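# Two-arm robot sorts loose seals into bins by size

## Task

Put each loose seal into the bin that matches its size. A seal counts only if it stays in its bin on its own, not because a gripper is still holding it. At the end, open both grippers and pull the arms away from the seals and bins.

## Robot and tools

Robot: two arms, left_arm and right_arm, each with a parallel gripper. The names do not match image sides. Each gripper's fingers point along its own +z axis and close along its own y axis. The reported end_effector_position sits between the finger pads, about 1 cm short of the fingertips.

Frame: all poses use one scene frame. The origin is on the table top midway between the arms. +x runs out over the table, +z is up, and left_arm is on the +y side. Positions are in metres. Orientations are quaternions written w first (qw, qx, qy, qz). Reported hand positions can be slightly wrong, more so when the arm reaches far.

Row format, shared by both motion tools: one flat list of 16 numbers covering both arms, even if only one moves. Order: left x, y, z, qw, qx, qy, qz, opening, then right x, y, z, qw, qx, qy, qz, opening. x, y, z and the quaternion are an absolute target pose for that gripper in the scene frame, not an offset. Opening is a scale from -1 (closed) to +1 (fully open, 0.094 m). To keep an arm still, resend its last reported position and quaternion unchanged, with the opening it should keep. To hold a fixed orientation, reuse one quaternion in every row rather than copying the slightly drifted one from results.

execute_actions(actions): a list of up to 15 actions run in sequence. Each action is a table of up to 15 rows; each row lasts one control step of 1/30 s, and if fewer than 15 rows are given the final row repeats to fill the 15 steps. An empty list just returns the current state and images. Each step, the commanded pose is clipped to within 70 mm and 16 degrees of the measured pose, so distant targets need several actions; after an action the arm continues only as far as its last clipped pose. An action is rejected for both arms if any target lies more than 0.6 m from that gripper's current position along any of its own axes; if the first action fails that check, or any action is malformed, nothing runs.

move(target, speed, blocking): target is one 16-number row as above, an absolute pose per arm. Each gripper follows a straight line toward it, both finishing together, in 0.5 to 10 s; longer paths are cut off at 10 s. speed is the path top speed in m/s, 0.002 to 0.5, default 0.25; rotation is capped at twice that value in rad/s. The opening is applied at the start. Paths do not avoid obstacles or the other arm, and the gripper may lag, stray, or overshoot speed, especially with the arm nearly straight. Faster contact and targets set deeper past a surface press harder. blocking=false returns after 0.5 s while motion continues; then only wait or stop are accepted until a result shows the move ended. The result adds a move: line with how it ended (done, off_target, moving, held, fault) and which limits applied (paced means the sent pose was clipped; held means a check blocked some steps, after which the arm may speed up sharply), plus each gripper's distance from its target. If only one arm is named, the other finished normally.

wait(seconds): 0 to 10; lets time pass while arms hold their last command; returns early if a running move ends. stop(): brakes a running move; fast arms need room; fingers keep moving.

zoom_image(camera, region): camera is cam_head_left, cam_head_right, cam_left_wrist or cam_right_wrist (all 504x504); region is [x0, y0, x1, y1] in pixels from the top-left, at most 504 by 504.

finished_scene(scene): ends the given scene number permanently, after the robot holds the last command; the result reports success. Only call it once seals are sorted, released and arms moved away.

Results: a state line gives each gripper's position and quaternion; Hand target lines show the pose the controller is currently steering to; grip_measured is the measured finger opening on the command scale (last joint value gives metres), each gripper offset by up to about 1 mm. pose unreachable means the clearance check altered or blocked that arm's command. FAULT lines mark an arm stop; MOTOR HOT warns from 85 °C, and at 100 °C that arm goes limp and drops (OVER-TEMPERATURE FAULT). Arms usually stop a centimetre or more from the commanded pose, mostly low.

Gripping: command an opening below grip_measured to hold; about 0.03 below is firm, smaller gaps are gentler. Pads push about 50 to 62 N each, less on very thin parts. Carrying loads heats motors, even while you deliberate, so do not hold things longer than needed. Occasionally a held part is tugged or a loose item pushed.

Avoid: dropping or knocking anything off the table (task fails), arms colliding or pressing each other, slamming or hard pushes, and leaving seals held by the gripper. Joint limits (rad): waist ±2.880, shoulder 0 to 3.142, elbow 0 to 3.019, wrist pitch -1.693 to 1.571, wrist yaw ±1.571, wrist roll ±2.094. The robot keeps its last command while you compose replies, and faster, smoother, lower-effort motion is better.

Each tool is called after "Call:" by a JSON object that holds its "name" and its "arguments".

## Session

Call:
{"name": "execute_actions", "arguments": {"actions": []}}

Scene clock: 0.00 s.
left_arm: end_effector_position=(+0.5366, +0.4623, +0.2101) grip_measured=+1.000 end_effector_quat_wxyz=(-0.025, +0.714, -0.700, -0.017) | right_arm: end_effector_position=(+0.5143, -0.1076, +0.2319) grip_measured=+1.000 end_effector_quat_wxyz=(+0.715, -0.088, +0.694, -0.020)
Joint positions: left_arm=[ 0.097  1.853  1.801 -1.497 -0.057 -1.391  0.094] | right_arm=[ 0.558  1.556  0.719  0.863  0.501 -0.165  0.094]
Joint velocities: left_arm=[ 0.005 -0.005  0.012  0.007  0.022  0.007  0.   ] | right_arm=[-0.005  0.015  0.002 -0.012 -0.007  0.022  0.   ]
Motor temperatures (°C, as the motors report them): left_arm=[26 27 26 24 23 23] | right_arm=[24 24 23 27 26 24]
Hand target (left_arm): +0.544, +0.464, +0.227; -0.042, +0.714, -0.699, -0.006
Hand target (right_arm): +0.519, -0.104, +0.244; +0.723, -0.082, +0.685, -0.015

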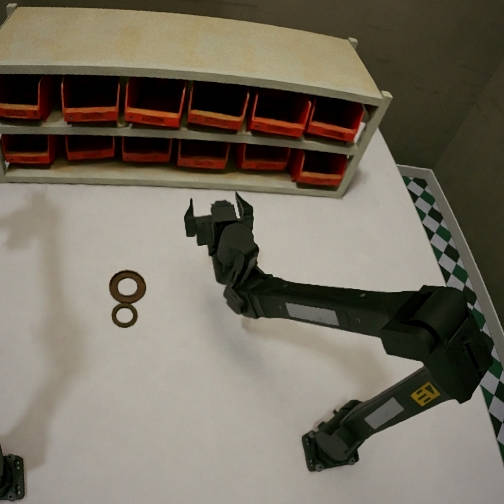

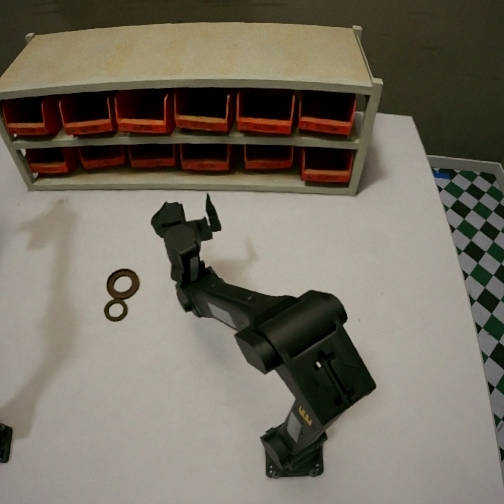

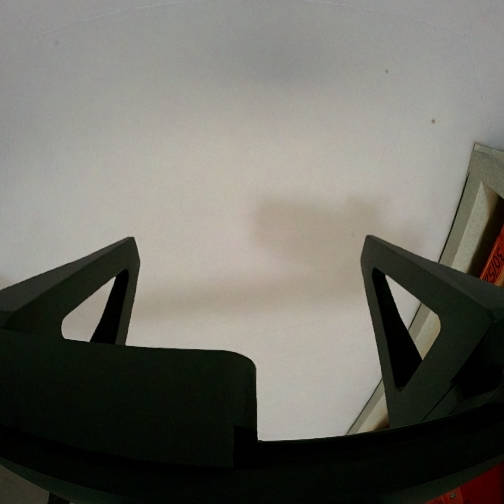

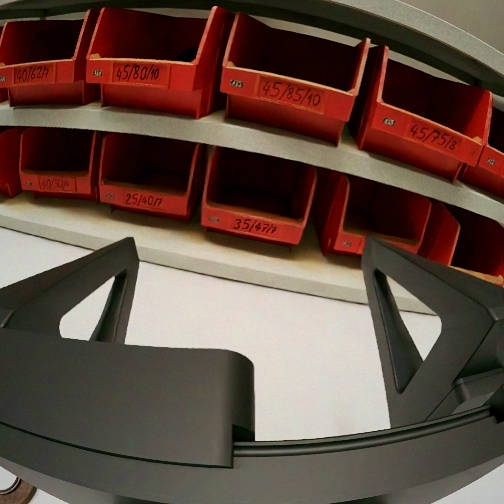

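Call:
{"name": "zoom_image", "arguments": {"camera": "cam_head_left", "region": [80, 250, 180, 350]}}

Call:
{"name": "zoom_image", "arguments": {"camera": "cam_head_right", "region": [0, 70, 200, 200]}}

Call:
{"name": "zoom_image", "arguments": {"camera": "cam_head_right", "region": [190, 70, 390, 200]}}

Call:
{"name": "zoom_image", "arguments": {"camera": "cam_right_wrist", "region": [0, 0, 252, 252]}}

Region (80, 250, 180, 350) of cam_head_left's 504x504 image, scaled by 5.040, with more detail than that image has.

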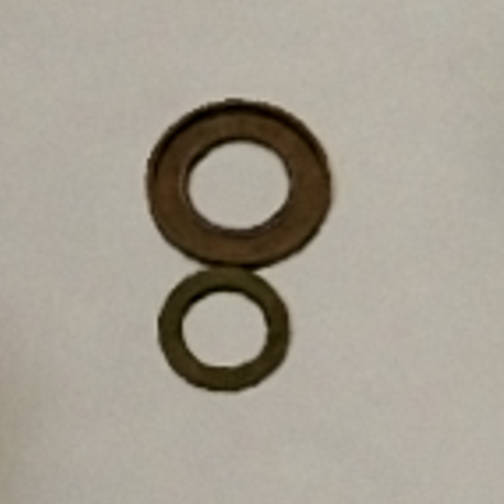

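Region (0, 70, 200, 200) of cam_head_right's 504x504 image, scaled by 2.520, with more detail than that image has; it fills the top 328 rows of this view, and the rest is white.

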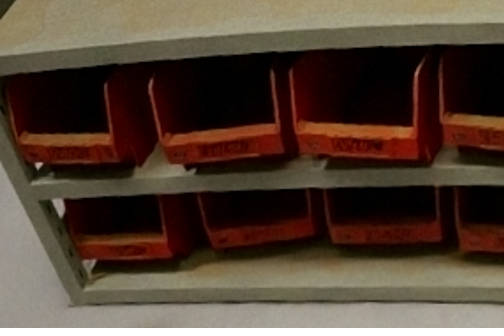

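Region (190, 70, 390, 200) of cam_head_right's 504x504 image, scaled by 2.520, with more detail than that image has; it fills the top 328 rows of this view, and the rest is white.

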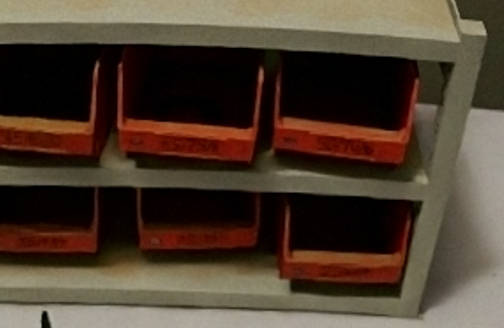

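Region (0, 0, 252, 252) of cam_right_wrist's 504x504 image, scaled by 2.000, with more detail than that image has.

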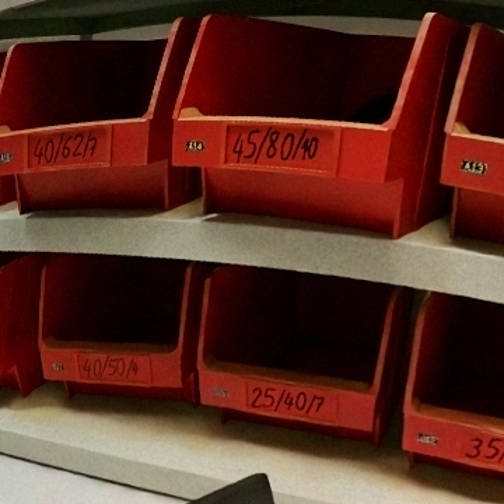

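Call:
{"name": "move", "arguments": {"target": [0.42,0.16,0.22,0,0,1,0,1,0.47,-0.3,0.2,0.707,0,0.707,0,1]}}

Scene clock: 7.10 s.
left_arm: end_effector_position=(+0.4190, +0.1577, +0.2049) grip_measured=+1.000 end_effector_quat_wxyz=(-0.014, -0.008, +1.000, -0.000) | right_arm: end_effector_position=(+0.4692, -0.2999, +0.1900) grip_measured=+1.000 end_effector_quat_wxyz=(+0.696, -0.007, +0.718, -0.006)
Joint positions: left_arm=[-0.481  1.629  1.487 -1.454  0.011 -0.395  0.094] | right_arm=[ 0.153  1.376  0.395  0.949  0.193 -0.013  0.094]
Joint velocities: left_arm=[ 0.005 -0.005  0.007  0.017 -0.022  0.007  0.   ] | right_arm=[-0.005 -0.015  0.012  0.017 -0.051  0.051  0.   ]
Motor temperatures (°C, as the motors report them): left_arm=[26 27 27 24 23 23] | right_arm=[24 24 23 27 26 24]
Hand target (left_arm): +0.416, +0.158, +0.219; +0.003, +0.000, +1.000, -0.008
Hand target (right_arm): +0.469, -0.302, +0.201; +0.708, -0.001, +0.706, -0.002
Off the commanded pose (left_arm): 0.015 m, 2 deg.
Off the commanded pose (right_arm): 0.010 m, 2 deg.
move: off_target (left_arm)

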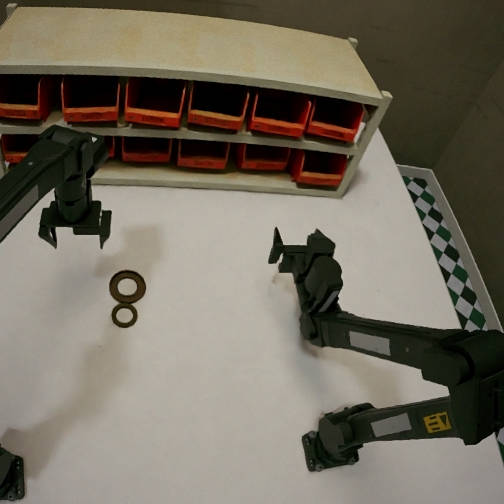

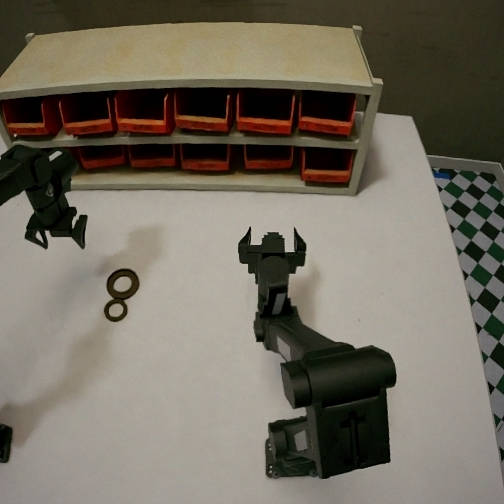

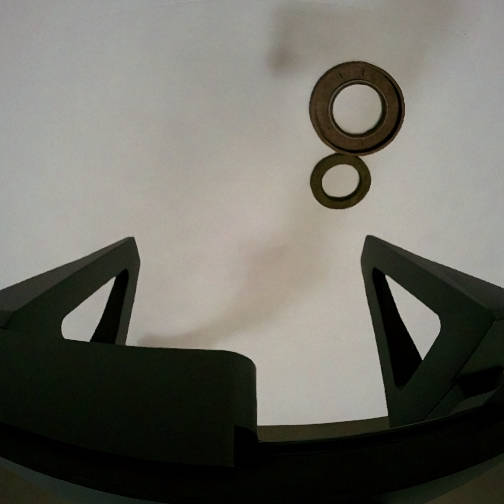

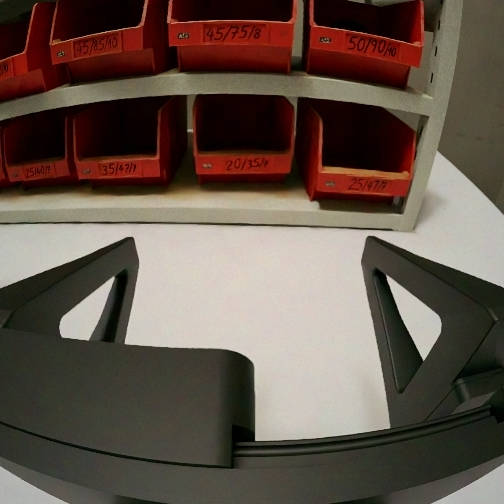

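Call:
{"name": "move", "arguments": {"target": [0.35,0.075,0.07,0.423,0,0.906,0,0.7,0.4692,-0.2999,0.19,0.696,-0.007,0.718,-0.006,1]}}

Scene clock: 15.30 s.
left_arm: end_effector_position=(+0.3482, +0.0732, +0.0754) grip_measured=+0.702 end_effector_quat_wxyz=(+0.418, +0.001, +0.909, +0.001) | right_arm: end_effector_position=(+0.4692, -0.2999, +0.1900) grip_measured=+1.000 end_effector_quat_wxyz=(+0.696, -0.007, +0.718, -0.006)
Joint positions: left_arm=[-0.922  1.456  0.674 -0.118 -0.59  -0.608  0.08 ] | right_arm=[ 0.153  1.376  0.395  0.949  0.193 -0.012  0.094]
Joint velocities: left_arm=[-0.005 -0.005 -0.012 -0.002 -0.007 -0.022 -0.   ] | right_arm=[-0.005 -0.005 -0.012 -0.012  0.022  0.022  0.   ]
Motor temperatures (°C, as the motors report them): left_arm=[26 28 27 24 23 23] | right_arm=[24 24 24 27 26 24]
Hand target (left_arm): +0.349, +0.072, +0.072; +0.421, -0.006, +0.907, -0.003
Hand target (right_arm): +0.469, -0.300, +0.190; +0.696, -0.007, +0.718, -0.006
Off the commanded pose (left_arm): 0.006 m, 1 deg.
Off the commanded pose (right_arm): 0.000 m, 0 deg.
move: done

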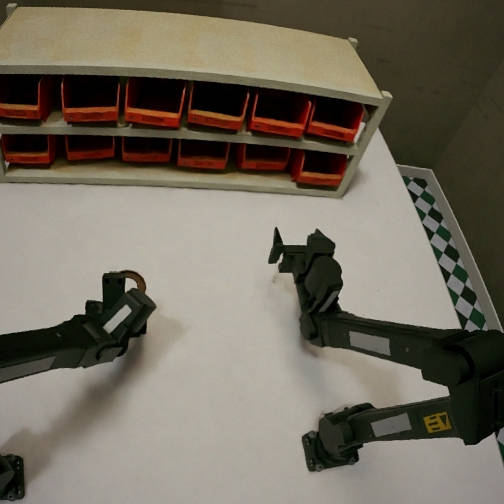

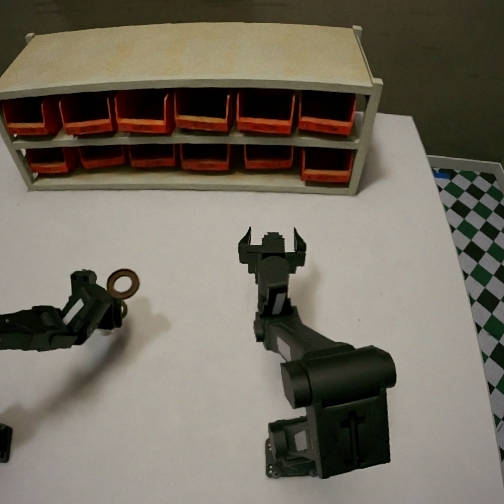

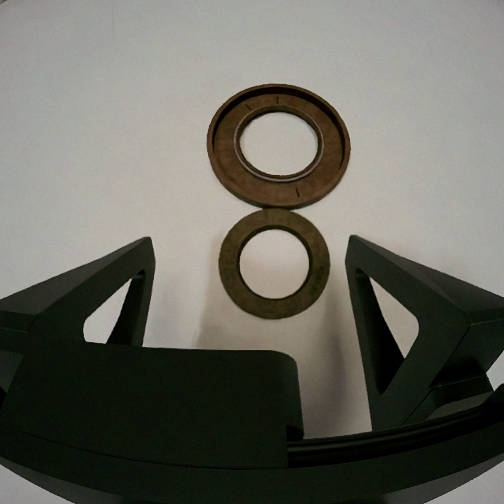

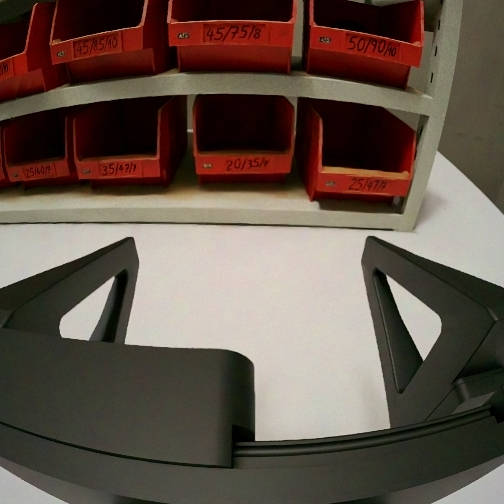

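Call:
{"name": "move", "arguments": {"target": [0.363,0.061,0.022,0.423,0,0.906,0,0.7,0.4692,-0.2999,0.19,0.696,-0.007,0.718,-0.006,1], "speed": 0.1}}

Scene clock: 17.37 s.
left_arm: end_effector_position=(+0.3597, +0.0618, +0.0247) grip_measured=+0.702 end_effector_quat_wxyz=(+0.421, -0.002, +0.907, -0.000) | right_arm: end_effector_position=(+0.4692, -0.2999, +0.1900) grip_measured=+1.000 end_effector_quat_wxyz=(+0.696, -0.007, +0.718, -0.006)
Joint positions: left_arm=[-0.922  1.627  0.674  0.06  -0.594 -0.61   0.08 ] | right_arm=[ 0.153  1.376  0.395  0.949  0.193 -0.012  0.094]
Joint velocities: left_arm=[ 0.005 -0.005 -0.007  0.007  0.007 -0.022  0.001] | right_arm=[ 0.005  0.005  0.012 -0.012  0.007  0.022  0.   ]
Motor temperatures (°C, as the motors report them): left_arm=[26 28 27 24 23 23] | right_arm=[24 24 24 27 26 24]
Hand target (left_arm): +0.363, +0.060, +0.021; +0.423, -0.000, +0.906, +0.000
Hand target (right_arm): +0.469, -0.300, +0.190; +0.696, -0.007, +0.718, -0.006
Off the commanded pose (left_arm): 0.004 m, 0 deg.
Off the commanded pose (right_arm): 0.000 m, 0 deg.
move: done

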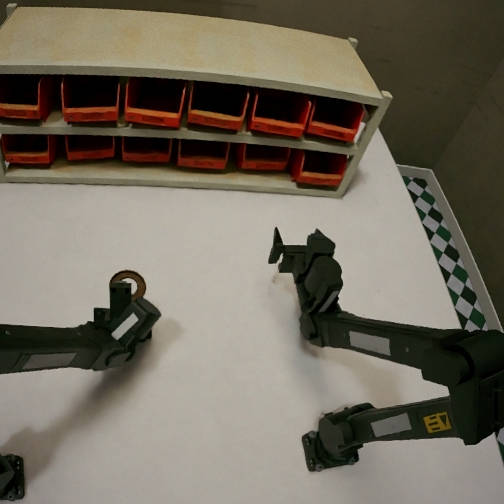

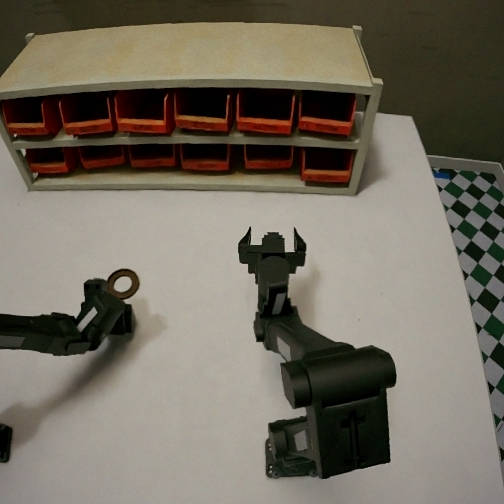

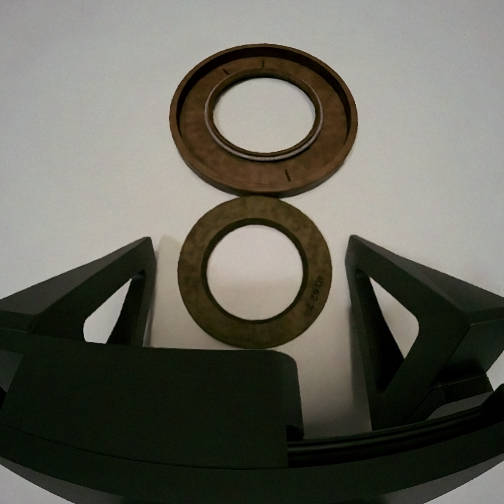

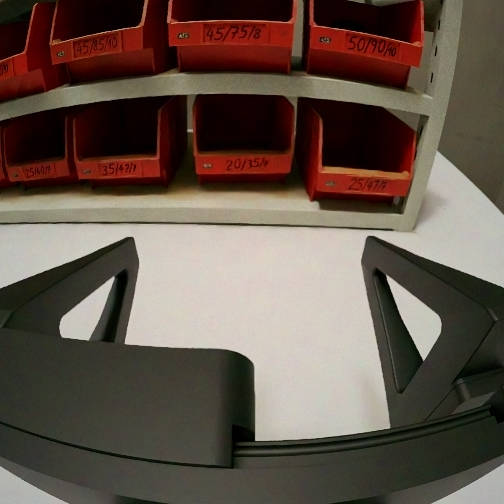

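Call:
{"name": "zoom_image", "arguments": {"camera": "cam_left_wrist", "region": [260, 230, 360, 330]}}

Call:
{"name": "move", "arguments": {"target": [0.358,0.06,0.010,0.423,0,0.906,0,0.7,0.4692,-0.2999,0.19,0.696,-0.007,0.718,-0.006,1], "speed": 0.03}}

Region (260, 230, 360, 330) of cam_left_wrist's 504x504 image, scaled by 5.040, with more detail than that image has.

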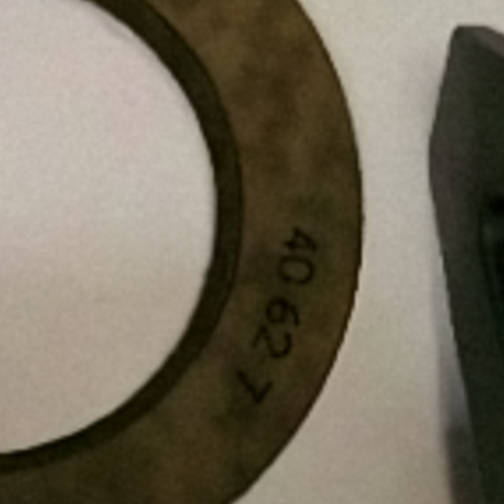

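Scene clock: 19.43 s.
left_arm: end_effector_position=(+0.3633, +0.0591, +0.0238) grip_measured=+0.702 end_effector_quat_wxyz=(+0.429, -0.006, +0.903, -0.006) | right_arm: end_effector_position=(+0.4692, -0.2999, +0.1900) grip_measured=+1.000 end_effector_quat_wxyz=(+0.696, -0.007, +0.718, -0.006)
Joint positions: left_arm=[-0.922  1.642  0.674  0.098 -0.599 -0.61   0.08 ] | right_arm=[ 0.153  1.376  0.395  0.949  0.193 -0.012  0.094]
Joint velocities: left_arm=[-0.005 -0.015  0.012  0.002 -0.022  0.037 -0.001] | right_arm=[ 0.015 -0.005 -0.012 -0.007  0.037  0.11   0.   ]
Motor temperatures (°C, as the motors report them): left_arm=[26 28 27 24 23 23] | right_arm=[24 24 24 27 26 24]
Hand target (left_arm): +0.358, +0.060, +0.010; +0.423, -0.000, +0.906, -0.000
Hand target (right_arm): +0.469, -0.300, +0.190; +0.696, -0.007, +0.718, -0.006
Off the commanded pose (left_arm): 0.015 m, 1 deg.
Off the commanded pose (right_arm): 0.000 m, 0 deg.
move: off_target (left_arm)

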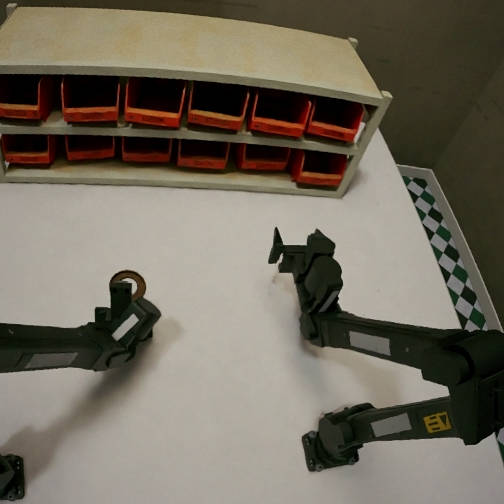

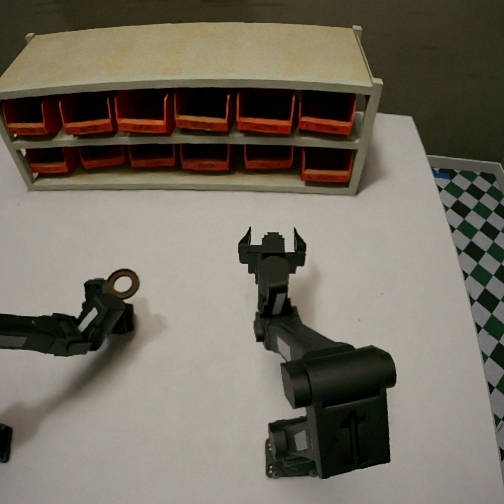

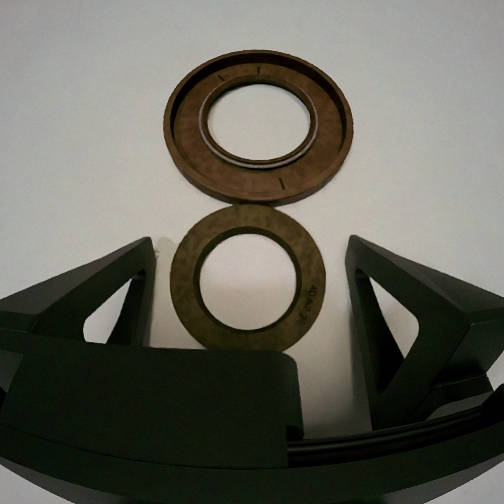

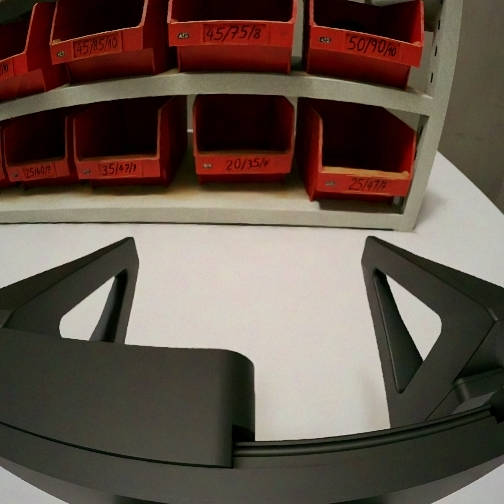

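Call:
{"name": "execute_actions", "arguments": {"actions": [[[0.352,0.062,0.027,0.423,0,0.906,0,0.7,0.4692,-0.2999,0.19,0.696,-0.007,0.718,-0.006,1]],[[0.352,0.062,0.020,0.423,0,0.906,0,0.5,0.4692,-0.2999,0.19,0.696,-0.007,0.718,-0.006,1]],[[0.352,0.062,0.020,0.423,0,0.906,0,0.28,0.4692,-0.2999,0.19,0.696,-0.007,0.718,-0.006,1]]]}}

Scene clock: 22.07 s.
left_arm: end_effector_position=(+0.3581, +0.0608, +0.0240) grip_measured=+0.293 end_effector_quat_wxyz=(+0.425, -0.001, +0.905, +0.000) | right_arm: end_effector_position=(+0.4692, -0.2999, +0.1900) grip_measured=+1.000 end_effector_quat_wxyz=(+0.696, -0.007, +0.718, -0.006)
Joint positions: left_arm=[-0.929  1.631  0.669  0.075 -0.603 -0.61   0.061] | right_arm=[ 0.153  1.376  0.395  0.949  0.193 -0.012  0.094]
Joint velocities: left_arm=[ 0.005 -0.005 -0.007 -0.007 -0.007 -0.007 -0.   ] | right_arm=[-0.005  0.005 -0.007 -0.007 -0.022  0.007  0.   ]
Motor temperatures (°C, as the motors report them): left_arm=[26 27 27 24 23 23] | right_arm=[24 24 24 27 26 24]
Hand target (left_arm): +0.352, +0.062, +0.020; +0.423, -0.000, +0.906, -0.000
Hand target (right_arm): +0.469, -0.300, +0.190; +0.696, -0.007, +0.718, -0.006
Off the commanded pose (left_arm): 0.007 m, 0 deg.
Off the commanded pose (right_arm): 0.000 m, 0 deg.

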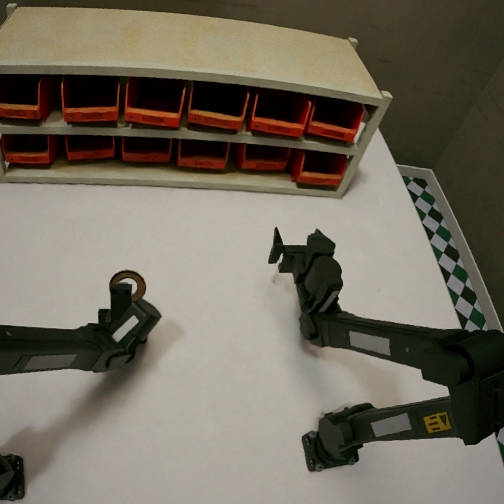

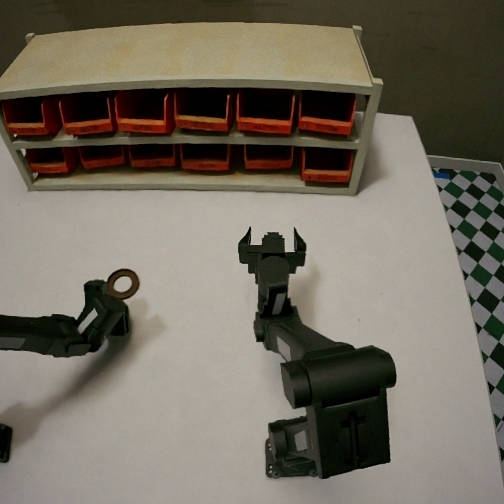

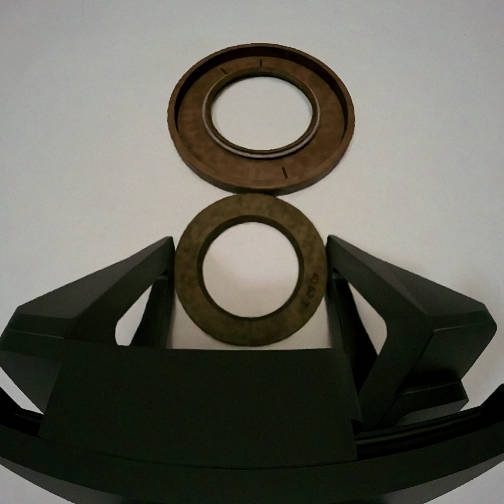

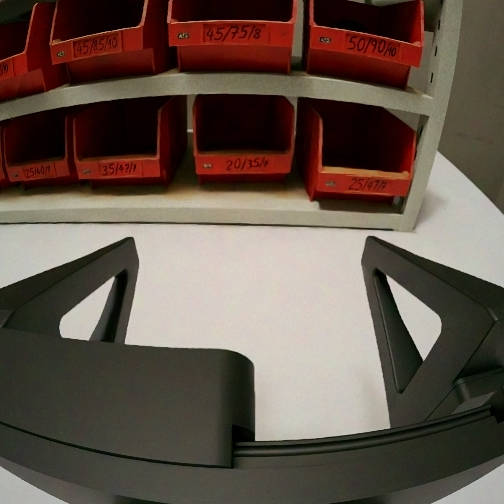

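Call:
{"name": "move", "arguments": {"target": [0.36,0.08,0.09,0.423,0,0.906,0,0.26,0.4692,-0.2999,0.19,0.696,-0.007,0.718,-0.006,1], "speed": 0.15}}

Call:
{"name": "move", "arguments": {"target": [0.56,0.2,0.32,0.574,0,0.819,0,0.26,0.40,-0.06,0.09,0.423,0,0.906,0,1]}}

Scene clock: 25.37 s.
left_arm: end_effector_position=(+0.3539, +0.0834, +0.0817) grip_measured=+0.281 end_effector_quat_wxyz=(+0.419, -0.002, +0.908, +0.002) | right_arm: end_effector_position=(+0.4692, -0.2999, +0.1900) grip_measured=+1.000 end_effector_quat_wxyz=(+0.696, -0.007, +0.718, -0.006)
Joint positions: left_arm=[-0.893  1.433  0.669 -0.12  -0.576 -0.585  0.06 ] | right_arm=[ 0.153  1.376  0.395  0.949  0.193 -0.012  0.094]
Joint velocities: left_arm=[-0.005 -0.015  0.017 -0.007  0.051  0.037 -0.   ] | right_arm=[-0.005 -0.015 -0.002  0.007 -0.022 -0.022  0.   ]
Motor temperatures (°C, as the motors report them): left_arm=[26 27 27 24 23 23] | right_arm=[24 24 24 27 26 24]
Hand target (left_arm): +0.360, +0.081, +0.091; +0.423, +0.000, +0.906, +0.000
Hand target (right_arm): +0.469, -0.300, +0.190; +0.696, -0.007, +0.718, -0.006
Off the commanded pose (left_arm): 0.011 m, 1 deg.
Off the commanded pose (right_arm): 0.000 m, 0 deg.
move: off_target (left_arm)

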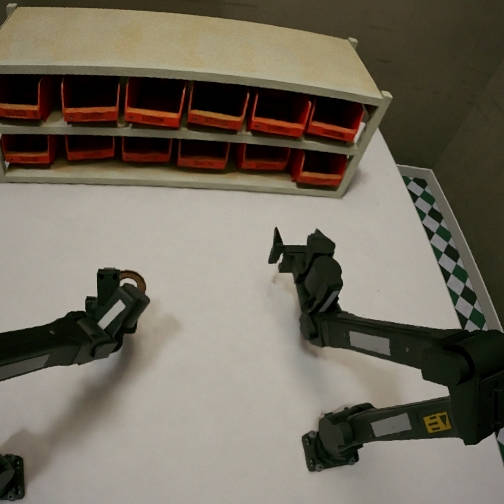

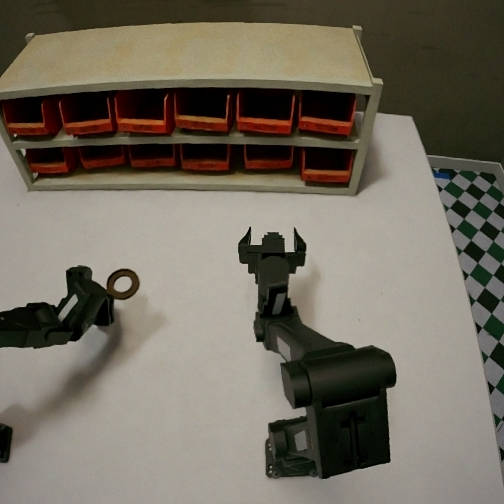

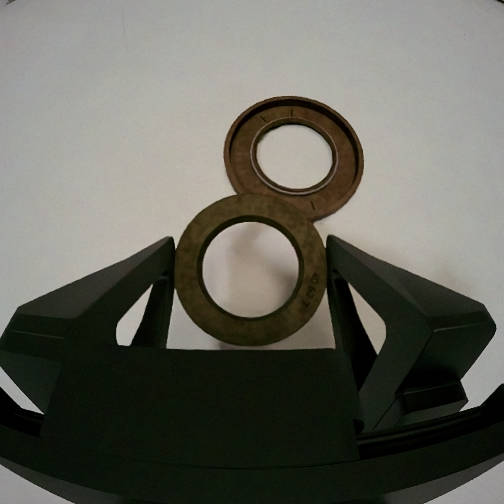

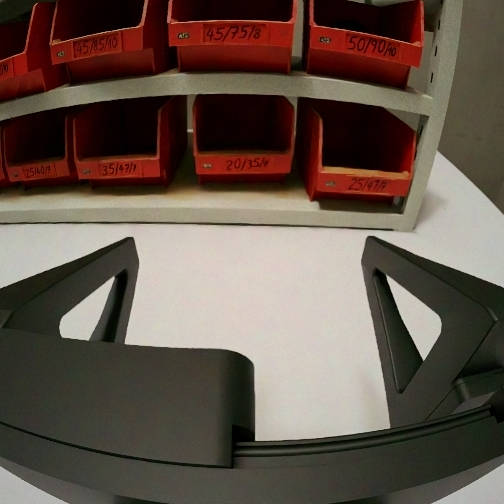

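Scene clock: 27.40 s.
left_arm: end_effector_position=(+0.5404, +0.2082, +0.2928) grip_measured=+0.281 end_effector_quat_wxyz=(+0.550, +0.000, +0.835, +0.011) | right_arm: end_effector_position=(+0.3903, -0.0665, +0.0763) grip_measured=+1.000 end_effector_quat_wxyz=(+0.412, -0.001, +0.911, -0.007)
Joint positions: left_arm=[-0.414  1.347  1.019 -0.099 -0.304 -0.115  0.06 ] | right_arm=[ 0.806  1.521  0.762 -0.174  0.608  0.638  0.094]
Joint velocities: left_arm=[-0.015 -0.005 -0.007 -0.007 -0.037 -0.037  0.   ] | right_arm=[ 0.005 -0.015  0.012  0.012 -0.066  0.051  0.   ]
Motor temperatures (°C, as the motors report them): left_arm=[26 27 27 24 23 23] | right_arm=[24 24 24 27 26 24]
Hand target (left_arm): +0.555, +0.203, +0.324; +0.575, +0.001, +0.818, +0.006
Hand target (right_arm): +0.401, -0.055, +0.087; +0.418, +0.007, +0.908, +0.002
Off the commanded pose (left_arm): 0.034 m, 4 deg.
Off the commanded pose (right_arm): 0.018 m, 2 deg.
move: off_target (left_arm, right_arm)

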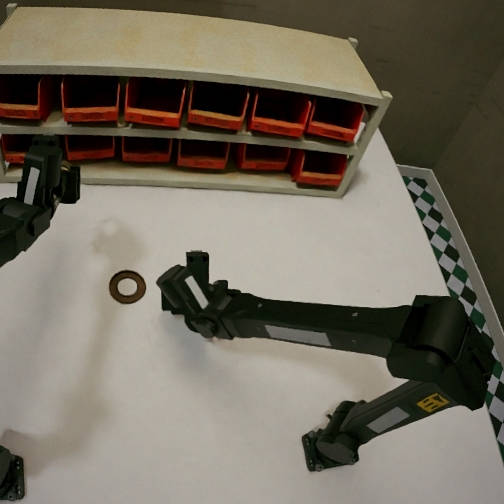

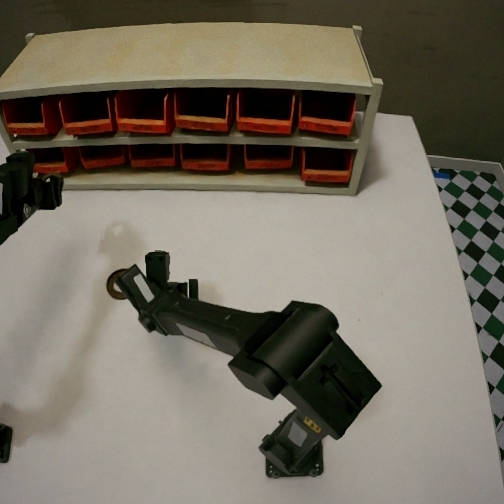

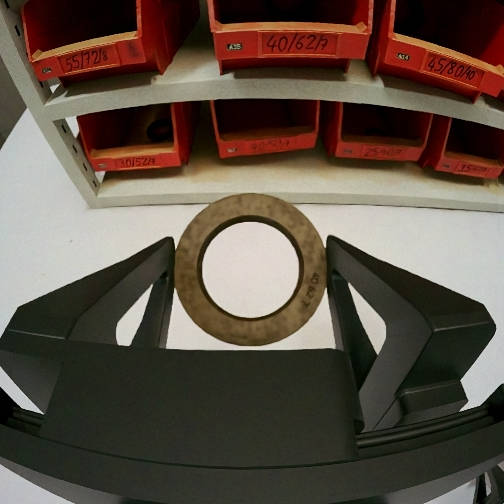

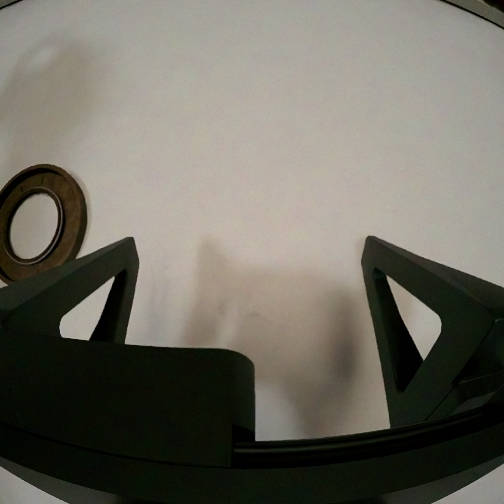

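Call:
{"name": "move", "arguments": {"target": [0.67,0.165,0.35,0.643,0,0.766,0,0.26,0.425,0.06,0.07,0.423,0,0.906,0,1], "speed": 0.15}}

Scene clock: 30.67 s.
left_arm: end_effector_position=(+0.6513, +0.1743, +0.3134) grip_measured=+0.281 end_effector_quat_wxyz=(+0.613, -0.002, +0.790, +0.007) | right_arm: end_effector_position=(+0.4174, +0.0457, +0.0593) grip_measured=+1.000 end_effector_quat_wxyz=(+0.416, -0.006, +0.909, -0.008)
Joint positions: left_arm=[-0.414  1.624  1.277  0.083 -0.315 -0.075  0.06 ] | right_arm=[ 0.916  1.785  1.063 -0.268  0.673  0.734  0.094]
Joint velocities: left_arm=[ 0.005 -0.005 -0.002  0.002 -0.022  0.051 -0.   ] | right_arm=[ 0.005  0.005 -0.022  0.002  0.037  0.007  0.   ]
Motor temperatures (°C, as the motors report them): left_arm=[26 27 28 24 23 23] | right_arm=[24 24 25 27 26 24]
Hand target (left_arm): +0.664, +0.164, +0.351; +0.643, -0.001, +0.766, -0.000
Hand target (right_arm): +0.425, +0.059, +0.068; +0.422, -0.000, +0.907, +0.000
Off the commanded pose (left_arm): 0.042 m, 4 deg.
Off the commanded pose (right_arm): 0.019 m, 1 deg.
move: off_target (left_arm, right_arm)

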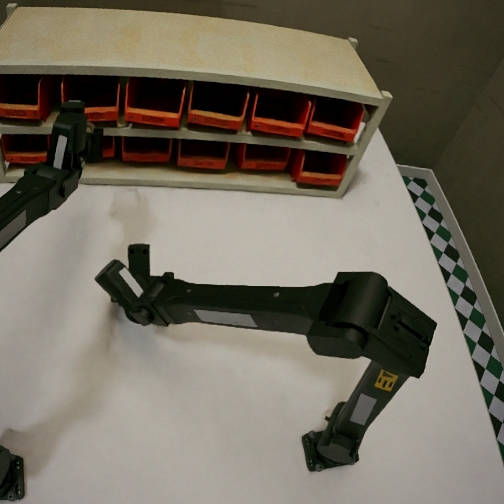

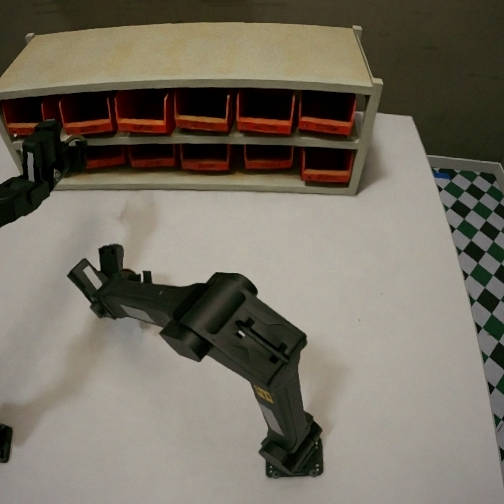

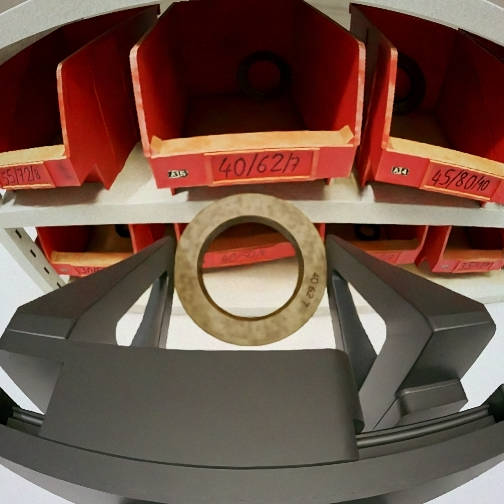

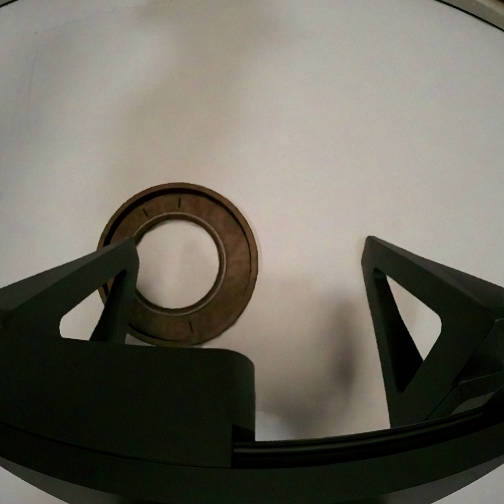

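Call:
{"name": "move", "arguments": {"target": [0.72,0.162,0.385,0.66,0,0.751,0,0.26,0.422,0.098,0.055,0.423,0,0.906,0,1], "speed": 0.1}}

Scene clock: 34.07 s.
left_arm: end_effector_position=(+0.7019, +0.1606, +0.3591) grip_measured=+0.281 end_effector_quat_wxyz=(+0.645, +0.000, +0.764, -0.001) | right_arm: end_effector_position=(+0.4153, +0.0825, +0.0474) grip_measured=+1.000 end_effector_quat_wxyz=(+0.417, -0.005, +0.909, -0.008)
Joint positions: left_arm=[-0.408  1.722  1.474  0.073 -0.299 -0.054  0.06 ] | right_arm=[ 0.96   1.868  1.154 -0.305  0.699  0.784  0.094]
Joint velocities: left_arm=[-0.005 -0.005  0.007 -0.007 -0.007  0.037 -0.001] | right_arm=[-0.005  0.005  0.002 -0.012 -0.037 -0.022  0.   ]
Motor temperatures (°C, as the motors report them): left_arm=[26 28 29 24 23 23] | right_arm=[24 24 25 27 26 24]
Hand target (left_arm): +0.715, +0.162, +0.386; +0.660, -0.001, +0.751, -0.000
Hand target (right_arm): +0.422, +0.097, +0.055; +0.423, -0.000, +0.906, +0.000
Off the commanded pose (left_arm): 0.032 m, 2 deg.
Off the commanded pose (right_arm): 0.019 m, 1 deg.
move: off_target (left_arm, right_arm)

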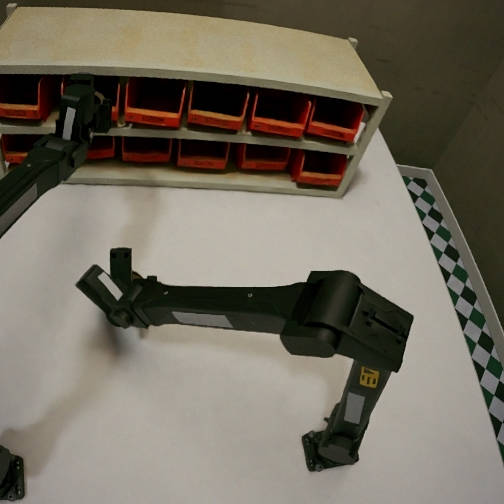

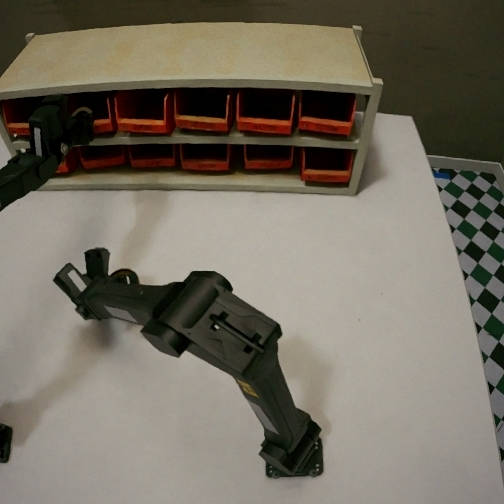

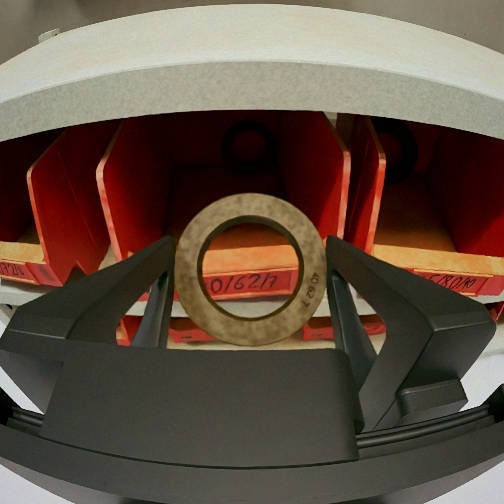

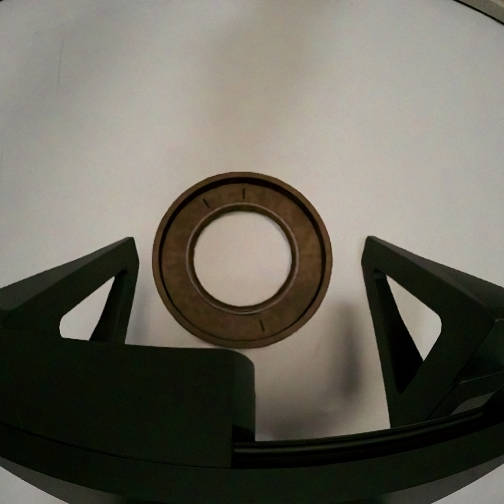

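Call:
{"name": "move", "arguments": {"target": [0.79,0.178,0.36,0.66,0,0.751,0,0.26,0.428,0.103,0.03,0.423,0,0.906,0,1], "speed": 0.07}}

Scene clock: 37.30 s.
left_arm: end_effector_position=(+0.7745, +0.1761, +0.3290) grip_measured=+0.281 end_effector_quat_wxyz=(+0.642, +0.000, +0.767, -0.000) | right_arm: end_effector_position=(+0.4166, +0.0845, +0.0211) grip_measured=+1.000 end_effector_quat_wxyz=(+0.412, -0.009, +0.911, -0.016)
Joint positions: left_arm=[-0.352  1.909  1.665  0.062 -0.245 -0.044  0.06 ] | right_arm=[ 0.96   1.924  1.162 -0.28   0.699  0.784  0.094]
Joint velocities: left_arm=[-0.015  0.005 -0.002  0.017  0.022 -0.051  0.001] | right_arm=[-0.015  0.015  0.012  0.007 -0.007  0.022  0.   ]
Motor temperatures (°C, as the motors report them): left_arm=[26 28 30 24 23 23] | right_arm=[24 24 25 27 26 24]
Hand target (left_arm): +0.786, +0.178, +0.360; +0.661, +0.000, +0.751, +0.001
Hand target (right_arm): +0.427, +0.102, +0.030; +0.423, -0.000, +0.906, +0.000
Off the commanded pose (left_arm): 0.035 m, 3 deg.
Off the commanded pose (right_arm): 0.023 m, 3 deg.
move: off_target (left_arm, right_arm)

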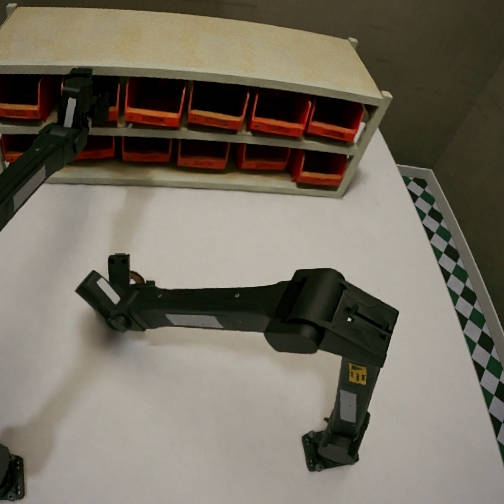

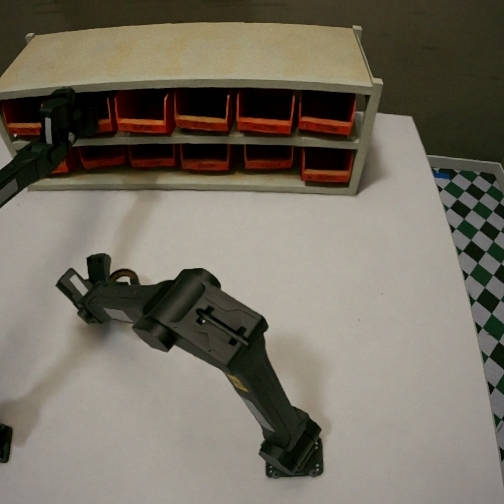

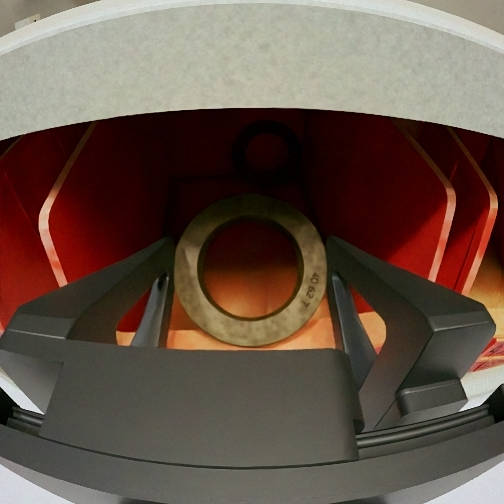

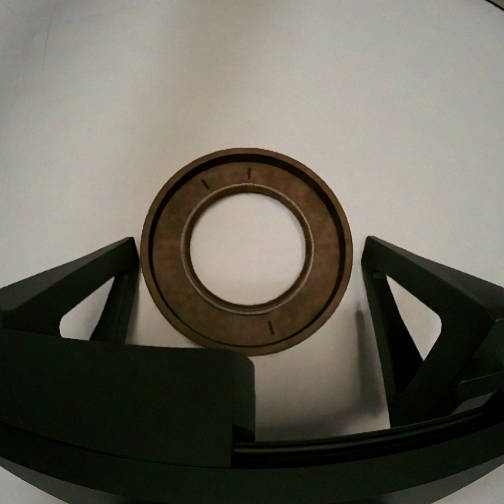

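Call:
{"name": "move", "arguments": {"target": [0.825,0.178,0.36,0.65,0,0.76,0,0.26,0.436,0.106,0.02,0.423,0,0.906,0,1], "speed": 0.05}}

Scene clock: 40.67 s.
left_arm: end_effector_position=(+0.8084, +0.1745, +0.3364) grip_measured=+0.281 end_effector_quat_wxyz=(+0.635, +0.002, +0.772, -0.000) | right_arm: end_effector_position=(+0.4229, +0.0906, +0.0170) grip_measured=+1.000 end_effector_quat_wxyz=(+0.416, -0.005, +0.909, -0.012)
Joint positions: left_arm=[-0.341  1.995  1.828 -0.033 -0.232 -0.044  0.06 ] | right_arm=[ 0.957  1.946  1.18  -0.26   0.7    0.783  0.094]
Joint velocities: left_arm=[-0.005  0.005 -0.012  0.002 -0.037 -0.037  0.001] | right_arm=[-0.005 -0.015  0.017 -0.007  0.066 -0.037  0.   ]
Motor temperatures (°C, as the motors report them): left_arm=[26 28 31 24 23 23] | right_arm=[24 25 25 27 26 24]
Hand target (left_arm): +0.821, +0.178, +0.360; +0.650, +0.000, +0.760, +0.000
Hand target (right_arm): +0.436, +0.105, +0.020; +0.423, -0.000, +0.906, +0.000
Off the commanded pose (left_arm): 0.029 m, 2 deg.
Off the commanded pose (right_arm): 0.020 m, 2 deg.
move: off_target (left_arm, right_arm)

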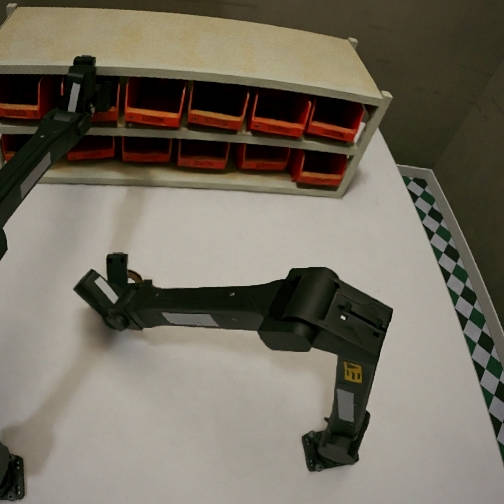

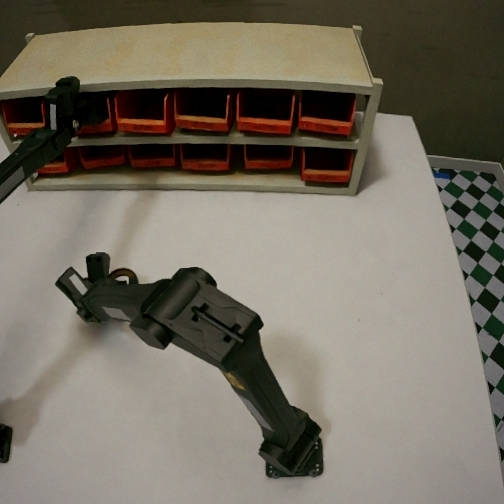

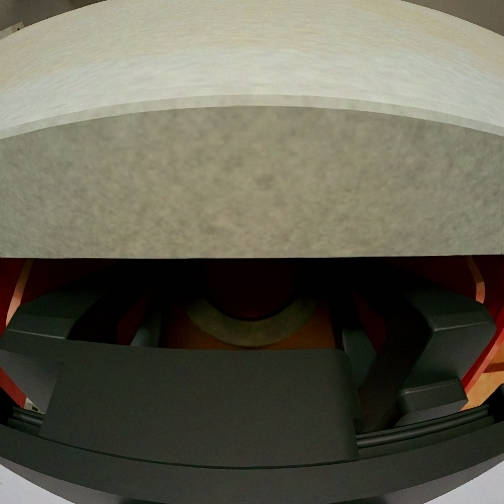

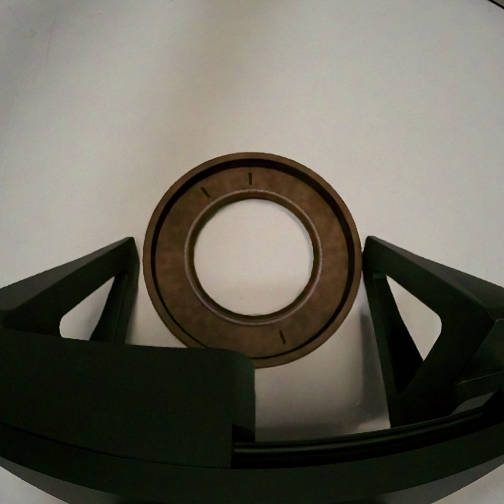

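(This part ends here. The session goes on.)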